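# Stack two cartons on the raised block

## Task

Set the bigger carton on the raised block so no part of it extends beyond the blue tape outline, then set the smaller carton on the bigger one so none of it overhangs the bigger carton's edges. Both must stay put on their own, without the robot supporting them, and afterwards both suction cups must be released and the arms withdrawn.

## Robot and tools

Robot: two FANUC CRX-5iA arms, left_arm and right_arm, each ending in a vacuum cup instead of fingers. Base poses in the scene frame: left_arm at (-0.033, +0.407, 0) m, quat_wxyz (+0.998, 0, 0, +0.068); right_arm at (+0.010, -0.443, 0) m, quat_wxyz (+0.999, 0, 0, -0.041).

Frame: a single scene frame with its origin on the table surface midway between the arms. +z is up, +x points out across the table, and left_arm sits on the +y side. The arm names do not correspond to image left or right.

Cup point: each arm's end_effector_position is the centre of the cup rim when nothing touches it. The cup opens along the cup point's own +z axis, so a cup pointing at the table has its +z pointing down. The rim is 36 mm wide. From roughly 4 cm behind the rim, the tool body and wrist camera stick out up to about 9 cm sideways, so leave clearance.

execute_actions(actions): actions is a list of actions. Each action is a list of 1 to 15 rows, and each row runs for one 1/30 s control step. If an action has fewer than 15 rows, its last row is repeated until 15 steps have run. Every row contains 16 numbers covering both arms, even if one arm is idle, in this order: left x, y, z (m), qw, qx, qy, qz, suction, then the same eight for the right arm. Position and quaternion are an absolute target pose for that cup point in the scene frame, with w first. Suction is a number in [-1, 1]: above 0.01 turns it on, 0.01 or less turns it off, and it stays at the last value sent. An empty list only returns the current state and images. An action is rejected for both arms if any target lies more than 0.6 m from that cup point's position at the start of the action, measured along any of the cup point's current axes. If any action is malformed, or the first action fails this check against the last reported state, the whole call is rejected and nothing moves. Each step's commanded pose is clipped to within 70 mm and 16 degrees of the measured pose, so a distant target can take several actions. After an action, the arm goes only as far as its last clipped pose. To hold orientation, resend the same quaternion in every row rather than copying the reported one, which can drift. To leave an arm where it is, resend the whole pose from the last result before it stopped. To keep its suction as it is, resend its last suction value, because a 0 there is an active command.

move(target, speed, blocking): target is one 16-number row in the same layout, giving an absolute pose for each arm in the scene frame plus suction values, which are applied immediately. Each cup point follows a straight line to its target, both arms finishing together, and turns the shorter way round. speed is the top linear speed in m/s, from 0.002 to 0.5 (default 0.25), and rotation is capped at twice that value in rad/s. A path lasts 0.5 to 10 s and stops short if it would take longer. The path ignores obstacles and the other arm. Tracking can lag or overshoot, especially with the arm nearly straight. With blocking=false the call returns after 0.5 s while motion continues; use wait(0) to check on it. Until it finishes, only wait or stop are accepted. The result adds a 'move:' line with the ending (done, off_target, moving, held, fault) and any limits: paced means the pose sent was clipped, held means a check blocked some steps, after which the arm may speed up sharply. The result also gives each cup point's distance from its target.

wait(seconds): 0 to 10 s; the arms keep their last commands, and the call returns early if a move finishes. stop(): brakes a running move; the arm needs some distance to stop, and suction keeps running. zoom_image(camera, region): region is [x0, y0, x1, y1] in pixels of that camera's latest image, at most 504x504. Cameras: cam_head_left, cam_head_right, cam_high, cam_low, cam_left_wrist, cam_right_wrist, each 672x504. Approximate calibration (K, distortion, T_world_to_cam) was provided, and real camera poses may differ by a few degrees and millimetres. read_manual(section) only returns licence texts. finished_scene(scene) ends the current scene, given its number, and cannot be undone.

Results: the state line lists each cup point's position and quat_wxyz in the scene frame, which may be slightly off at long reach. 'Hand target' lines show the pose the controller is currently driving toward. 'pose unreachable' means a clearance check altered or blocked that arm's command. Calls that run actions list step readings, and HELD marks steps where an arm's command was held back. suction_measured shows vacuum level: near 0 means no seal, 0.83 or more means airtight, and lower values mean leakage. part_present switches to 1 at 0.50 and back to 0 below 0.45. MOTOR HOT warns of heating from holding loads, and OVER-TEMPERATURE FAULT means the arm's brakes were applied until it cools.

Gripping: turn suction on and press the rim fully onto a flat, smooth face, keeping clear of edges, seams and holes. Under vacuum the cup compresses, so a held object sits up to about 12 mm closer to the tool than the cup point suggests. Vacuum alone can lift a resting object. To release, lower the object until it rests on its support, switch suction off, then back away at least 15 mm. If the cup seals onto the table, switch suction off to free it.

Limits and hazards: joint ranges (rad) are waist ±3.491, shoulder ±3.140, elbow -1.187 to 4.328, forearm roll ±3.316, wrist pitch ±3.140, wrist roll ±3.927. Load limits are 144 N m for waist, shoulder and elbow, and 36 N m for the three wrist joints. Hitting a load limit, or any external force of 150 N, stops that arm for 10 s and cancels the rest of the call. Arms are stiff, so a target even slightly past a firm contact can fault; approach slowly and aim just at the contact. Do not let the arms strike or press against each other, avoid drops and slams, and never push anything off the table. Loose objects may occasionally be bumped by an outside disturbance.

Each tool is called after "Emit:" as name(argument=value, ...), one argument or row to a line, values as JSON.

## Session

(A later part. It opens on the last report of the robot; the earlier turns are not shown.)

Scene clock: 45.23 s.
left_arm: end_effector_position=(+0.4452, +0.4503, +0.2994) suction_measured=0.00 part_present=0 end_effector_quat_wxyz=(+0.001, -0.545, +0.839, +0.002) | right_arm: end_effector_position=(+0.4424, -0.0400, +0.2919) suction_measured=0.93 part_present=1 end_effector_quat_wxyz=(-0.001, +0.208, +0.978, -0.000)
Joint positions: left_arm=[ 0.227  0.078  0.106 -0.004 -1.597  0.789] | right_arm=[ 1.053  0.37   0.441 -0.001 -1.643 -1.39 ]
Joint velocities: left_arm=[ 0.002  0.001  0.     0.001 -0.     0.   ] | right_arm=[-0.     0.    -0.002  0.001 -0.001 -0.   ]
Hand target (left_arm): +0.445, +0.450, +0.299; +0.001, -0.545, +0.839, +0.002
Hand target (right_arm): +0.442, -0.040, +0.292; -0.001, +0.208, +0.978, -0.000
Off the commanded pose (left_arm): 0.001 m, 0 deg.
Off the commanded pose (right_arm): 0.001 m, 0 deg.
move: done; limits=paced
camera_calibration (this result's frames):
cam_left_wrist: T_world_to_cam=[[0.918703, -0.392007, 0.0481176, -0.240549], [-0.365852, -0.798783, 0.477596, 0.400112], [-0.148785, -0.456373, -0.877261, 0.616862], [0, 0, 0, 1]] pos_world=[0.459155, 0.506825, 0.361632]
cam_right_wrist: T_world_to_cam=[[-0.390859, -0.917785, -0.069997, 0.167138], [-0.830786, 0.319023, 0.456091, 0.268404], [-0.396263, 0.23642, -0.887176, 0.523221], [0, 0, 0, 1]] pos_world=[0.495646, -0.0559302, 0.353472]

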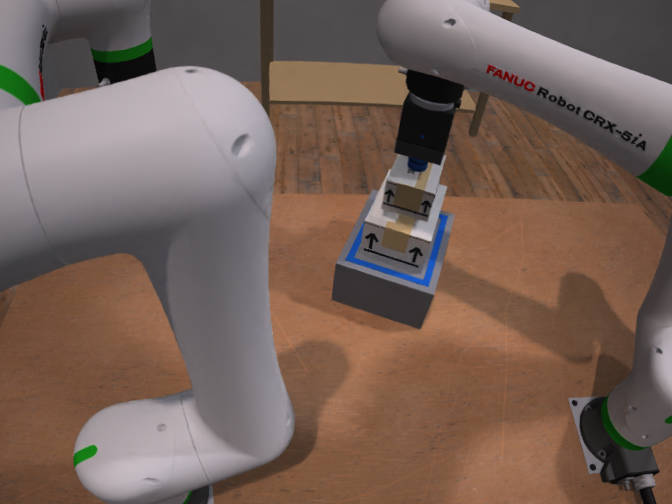

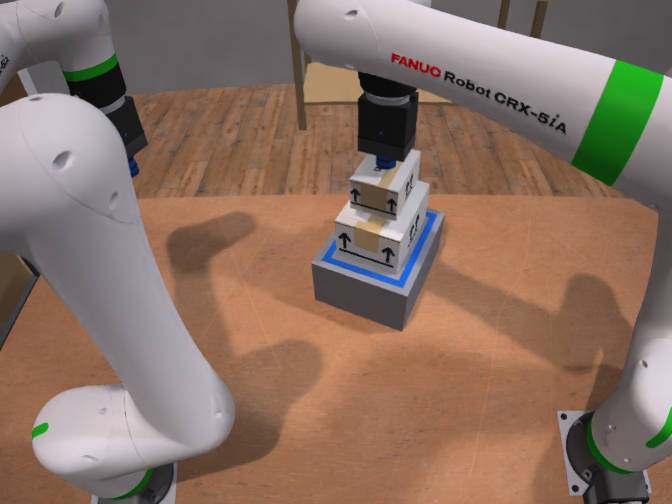

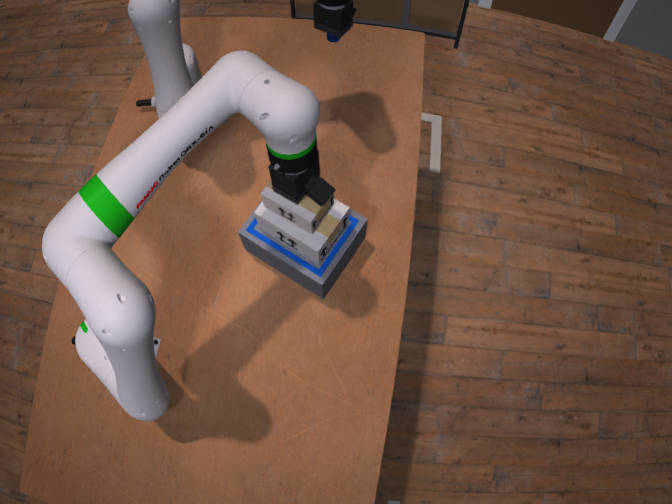

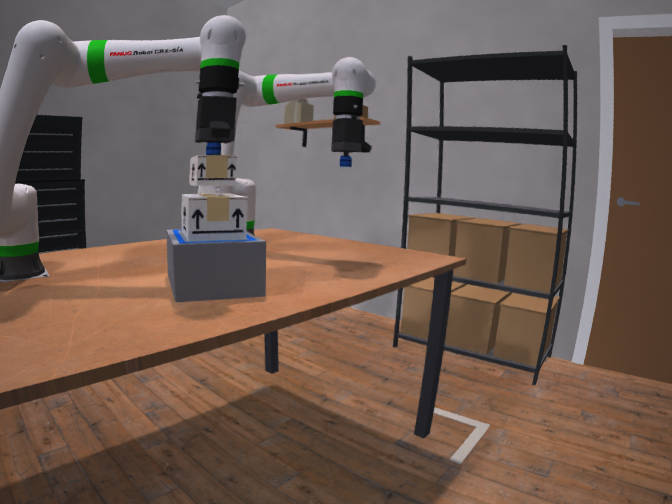

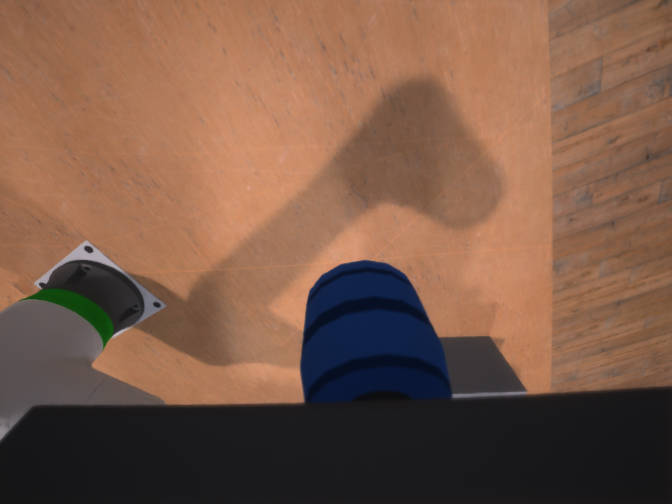

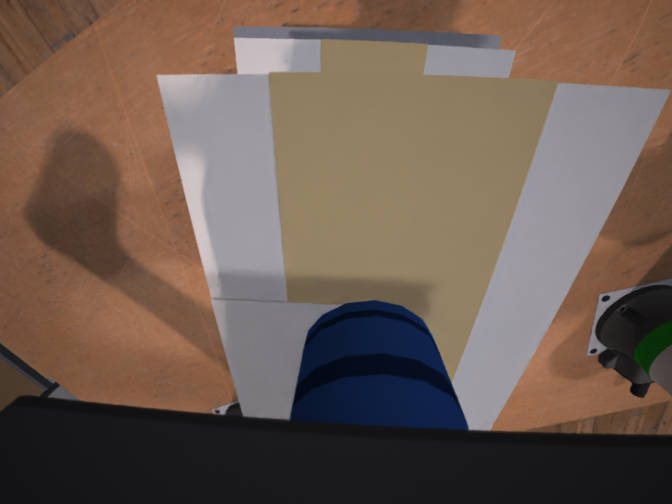

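Emit:
move(
  target=[0.446,0.45,0.3,0,-0.545,0.839,0,0,0.444,-0.04,0.2705,0,0.208,0.978,0,1],
  speed=0.03,
)

Emit:
execute_actions(
  actions=[
    [[0.446,0.45,0.3,0,-0.545,0.839,0,0,0.444,-0.04,0.2705,0,0.208,0.978,0,0]],
  ],
)

Emit:
move(
  target=[0.446,0.45,0.3,0,-0.545,0.839,0,0,0.43,-0.055,0.41,0,0.208,0.978,0,0],
  speed=0.3,
)

Scene clock: 49.60 s.
left_arm: end_effector_position=(+0.4460, +0.4500, +0.3000) suction_measured=0.00 part_present=0 end_effector_quat_wxyz=(+0.000, -0.545, +0.839, +0.000) | right_arm: end_effector_position=(+0.4440, -0.0400, +0.2706) suction_measured=0.93 part_present=1 end_effector_quat_wxyz=(+0.000, +0.208, +0.978, +0.000)
Joint positions: left_arm=[ 0.229  0.08   0.109 -0.    -1.599  0.788] | right_arm=[ 1.051  0.369  0.391  0.    -1.592 -1.388]
Joint velocities: left_arm=[-0.001 -0.    -0.     0.002 -0.    -0.   ] | right_arm=[ 0.002 -0.    -0.001  0.     0.001  0.   ]
Hand target (left_arm): +0.446, +0.450, +0.300; +0.000, -0.545, +0.839, +0.000
Hand target (right_arm): +0.444, -0.040, +0.271; -0.000, +0.208, +0.978, +0.000
Off the commanded pose (left_arm): 0.000 m, 0 deg.
Off the commanded pose (right_arm): 0.000 m, 0 deg.
move: done
camera_calibration (this result's frames):
cam_left_wrist: T_world_to_cam=[[0.918725, -0.391739, 0.0498554, -0.242124], [-0.365752, -0.796504, 0.481463, 0.397653], [-0.148898, -0.460567, -0.875047, 0.618611], [0, 0, 0, 1]] pos_world=[0.459998, 0.506794, 0.361929]
cam_right_wrist: T_world_to_cam=[[-0.39091, -0.917694, -0.0709011, 0.166586], [-0.831421, 0.319012, 0.45494, 0.28004], [-0.394878, 0.236789, -0.887695, 0.504451], [0, 0, 0, 1]] pos_world=[0.497148, -0.05591, 0.332208]

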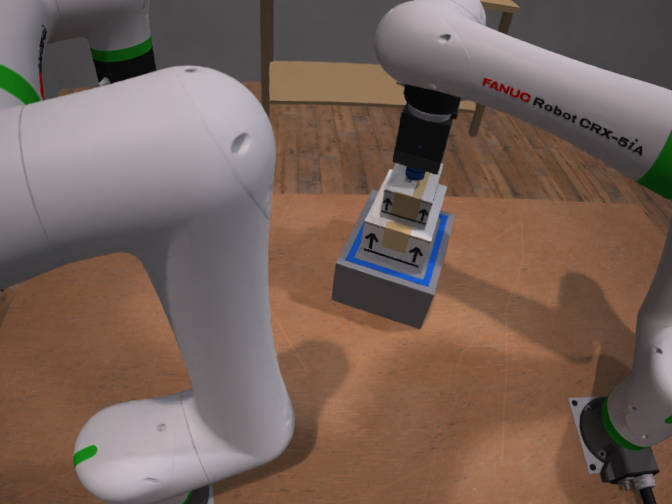

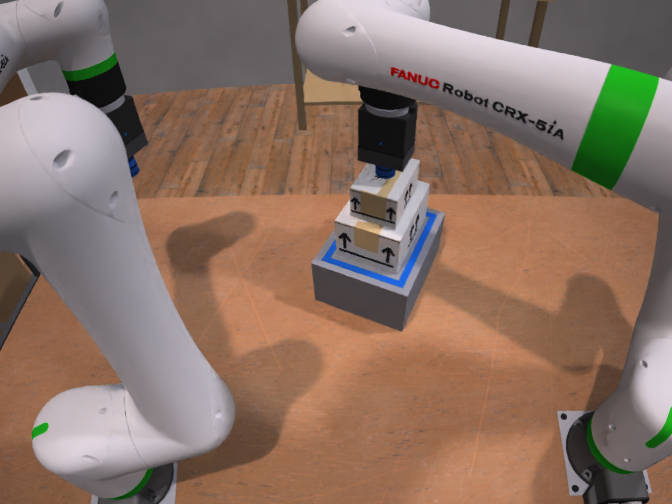

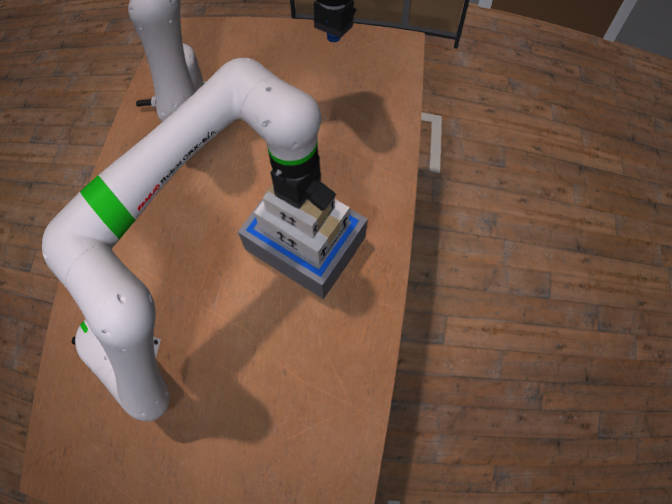

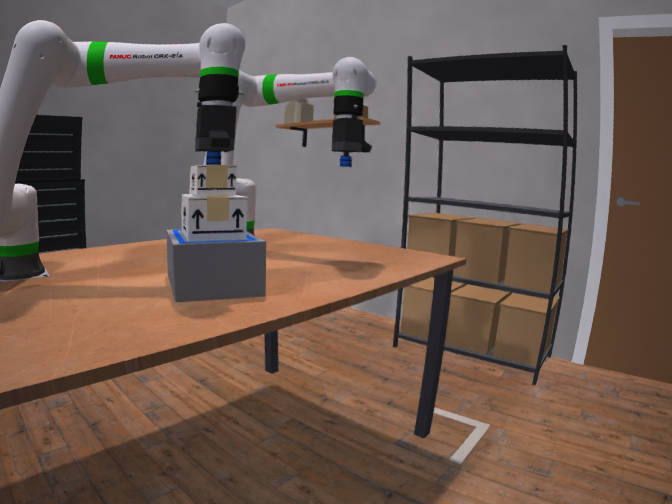

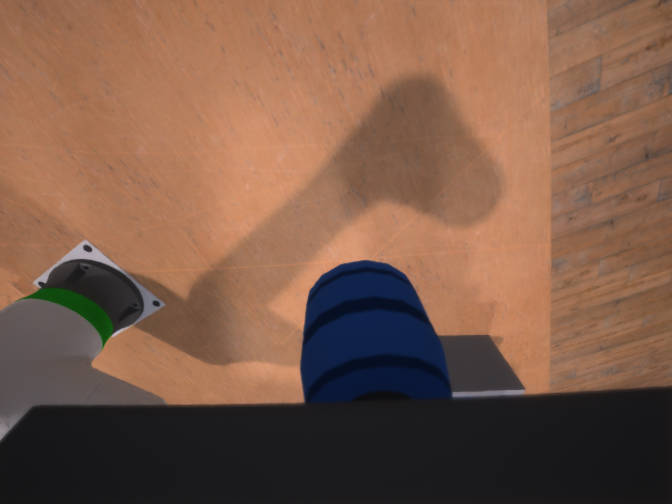

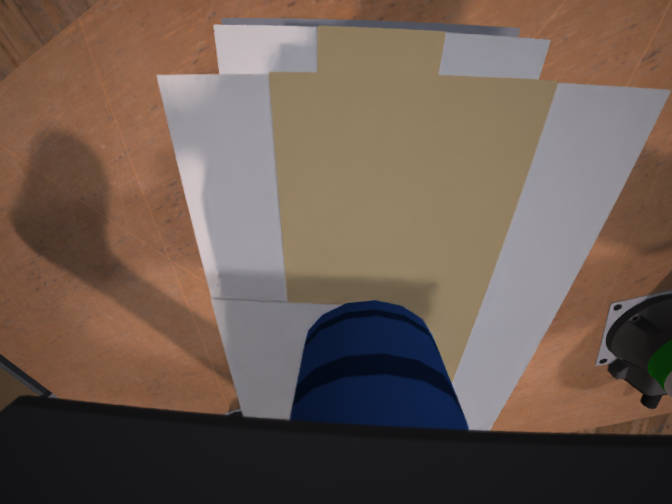

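Scene clock: 50.10 s.
left_arm: end_effector_position=(+0.4460, +0.4500, +0.3000) suction_measured=0.00 part_present=0 end_effector_quat_wxyz=(-0.000, -0.545, +0.839, -0.000) | right_arm: end_effector_position=(+0.4441, -0.0401, +0.2706) suction_measured=0.00 part_present=0 end_effector_quat_wxyz=(+0.000, +0.208, +0.978, -0.000)
Joint positions: left_arm=[ 0.229  0.08   0.109  0.    -1.599  0.788] | right_arm=[ 1.051  0.369  0.39   0.    -1.592 -1.388]
Joint velocities: left_arm=[-0.     0.    -0.     0.001  0.    -0.   ] | right_arm=[ 0.001 -0.     0.    -0.    -0.     0.   ]
Hand target (left_arm): +0.446, +0.450, +0.300; +0.000, -0.545, +0.839, +0.000
Hand target (right_arm): +0.444, -0.040, +0.270; +0.000, +0.208, +0.978, -0.000
Off the commanded pose (left_arm): 0.000 m, 0 deg.
Off the commanded pose (right_arm): 0.000 m, 0 deg.
Step readings (end_effector_position):
0: left_arm (+0.4460, +0.4500, +0.3000) | right_arm (+0.4440, -0.0400, +0.2706)
1: left_arm (+0.4460, +0.4500, +0.3000) | right_arm (+0.4440, -0.0400, +0.2706)
2: left_arm (+0.4460, +0.4500, +0.3000) | right_arm (+0.4440, -0.0400, +0.2706)
4: left_arm (+0.4460, +0.4500, +0.3000) | right_arm (+0.4441, -0.0400, +0.2706)
8: left_arm (+0.4460, +0.4500, +0.3000) | right_arm (+0.4441, -0.0400, +0.2706)
15: end_effector_position above
camera_calibration (this result's frames):
cam_left_wrist: T_world_to_cam=[[0.918723, -0.391742, 0.0498572, -0.242126], [-0.365754, -0.796499, 0.481471, 0.39765], [-0.148901, -0.460574, -0.875043, 0.618614], [0, 0, 0, 1]] pos_world=[0.460001, 0.506795, 0.361929]
cam_right_wrist: T_world_to_cam=[[-0.390823, -0.917745, -0.0707248, 0.166439], [-0.83151, 0.319055, 0.454747, 0.280221], [-0.394777, 0.236534, -0.887808, 0.504424], [0, 0, 0, 1]] pos_world=[0.49719, -0.0559708, 0.332173]

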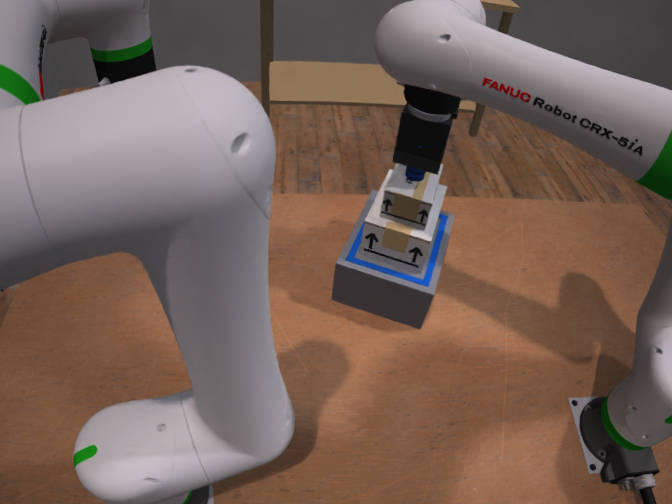

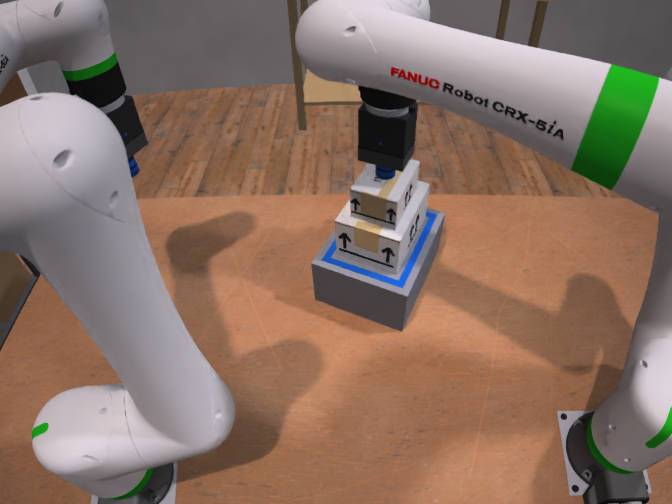

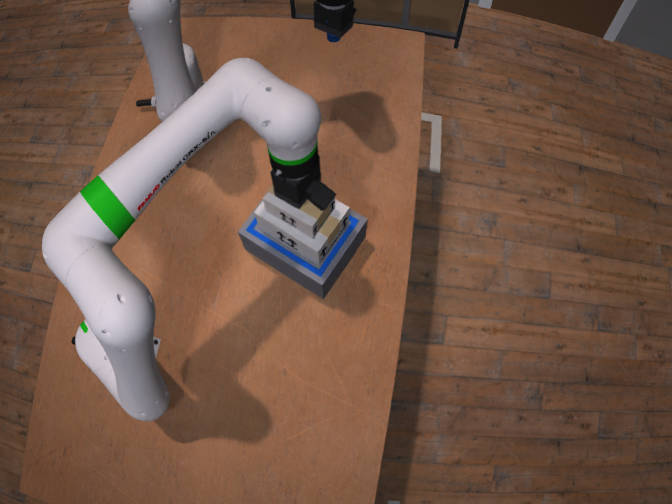

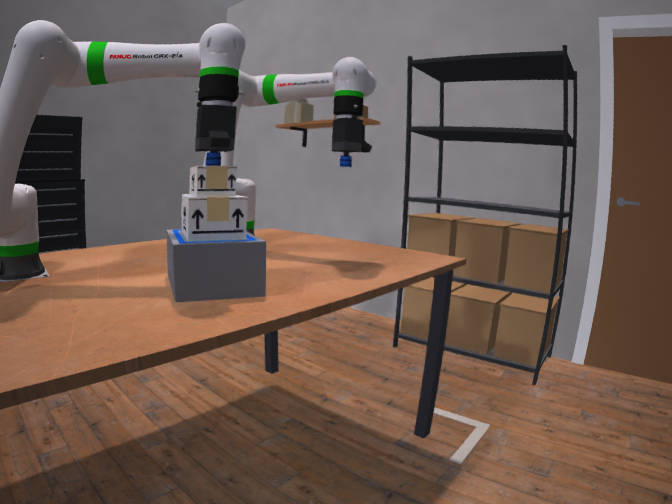

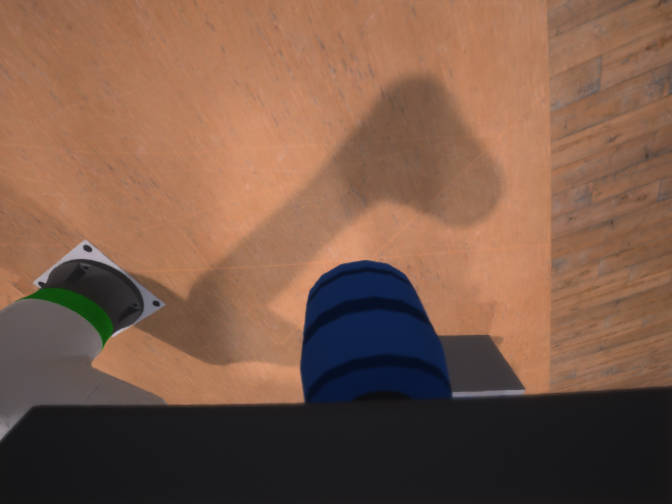

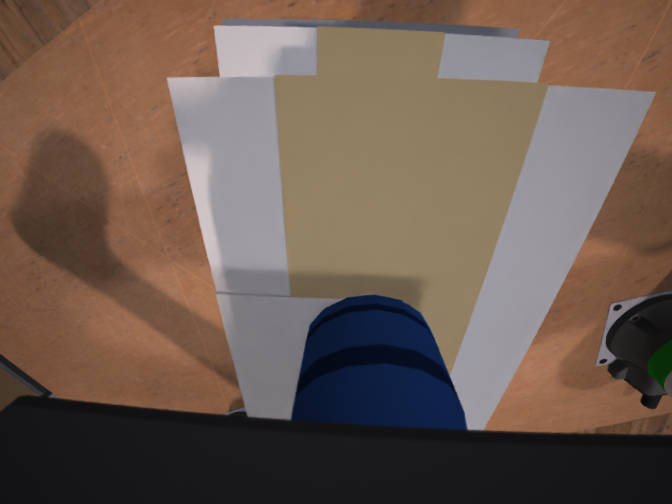

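Scene clock: 51.03 s.
left_arm: end_effector_position=(+0.4460, +0.4500, +0.3000) suction_measured=0.00 part_present=0 end_effector_quat_wxyz=(+0.000, -0.545, +0.839, +0.000) | right_arm: end_effector_position=(+0.4298, -0.0552, +0.4099) suction_measured=0.00 part_present=0 end_effector_quat_wxyz=(+0.000, +0.208, +0.978, -0.000)
Joint positions: left_arm=[ 0.229  0.08   0.109 -0.    -1.599  0.788] | right_arm=[ 1.056  0.385  0.743  0.    -1.929 -1.393]
Joint velocities: left_arm=[-0. -0.  0. -0. -0. -0.] | right_arm=[ 0.     0.001  0.004 -0.002 -0.001 -0.   ]
Hand target (left_arm): +0.446, +0.450, +0.300; -0.000, -0.545, +0.839, -0.000
Hand target (right_arm): +0.430, -0.055, +0.410; +0.000, +0.208, +0.978, -0.000
Off the commanded pose (left_arm): 0.000 m, 0 deg.
Off the commanded pose (right_arm): 0.000 m, 0 deg.
move: done
camera_calibration (this result's frames):
cam_left_wrist: T_world_to_cam=[[0.918723, -0.391742, 0.0498572, -0.242126], [-0.365754, -0.796499, 0.481471, 0.397651], [-0.148901, -0.460574, -0.875043, 0.618614], [0, 0, 0, 1]] pos_world=[0.460001, 0.506795, 0.361929]
cam_right_wrist: T_world_to_cam=[[-0.390272, -0.917984, -0.0706667, 0.15652], [-0.831652, 0.318556, 0.454838, 0.20986], [-0.395022, 0.236281, -0.887766, 0.626199], [0, 0, 0, 1]] pos_world=[0.482979, -0.0711278, 0.471527]

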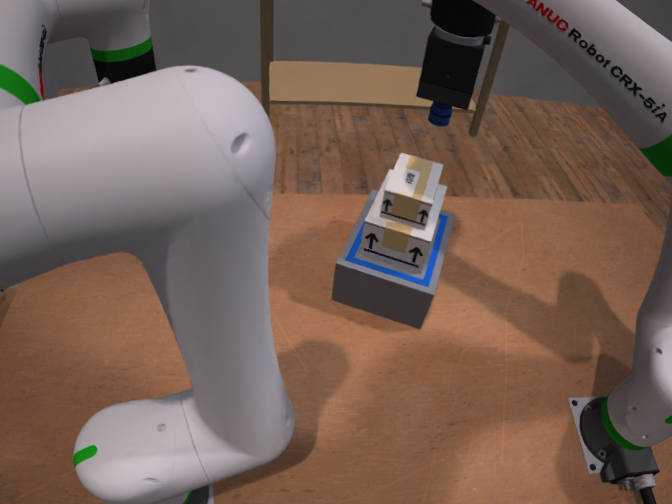

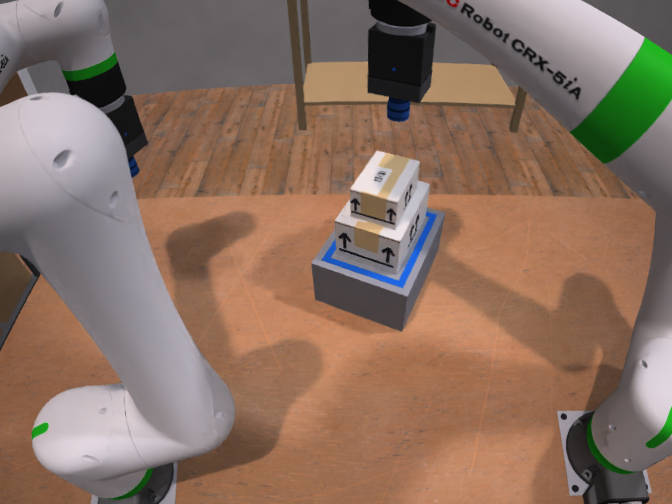

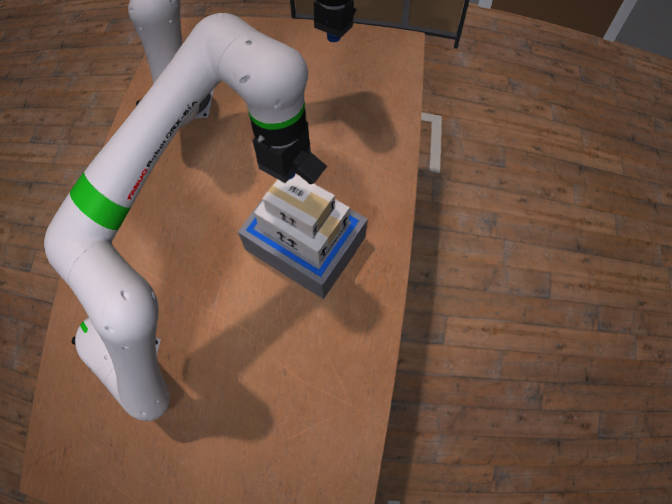

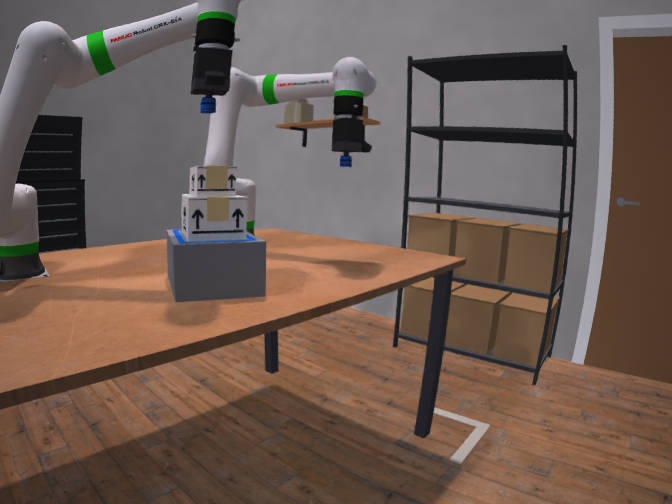

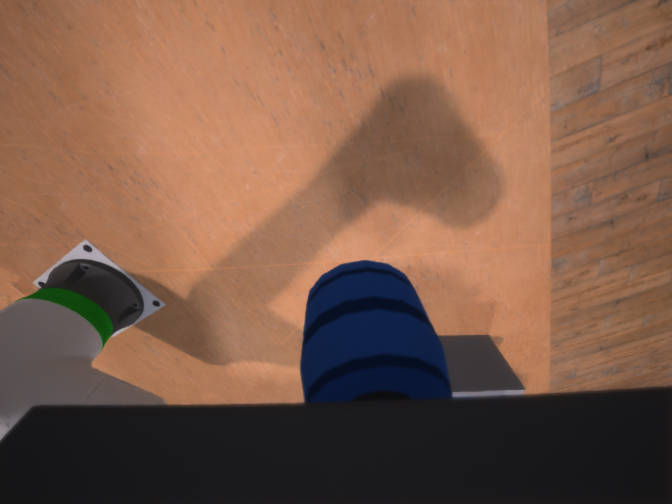

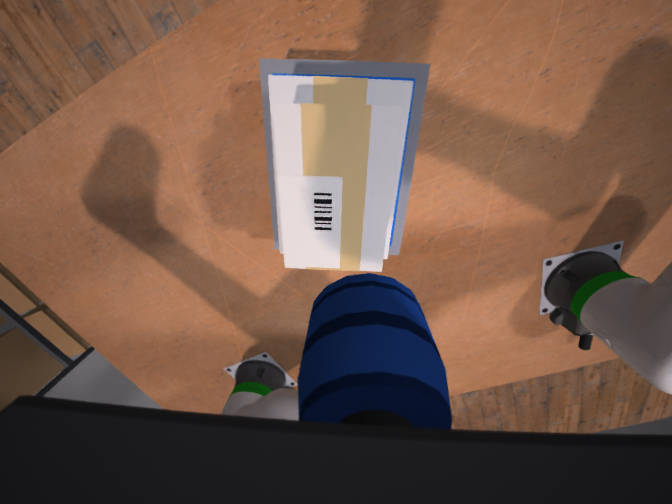

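Emit:
finished_scene(
  scene=2,
)

The scene is finished: the task was done.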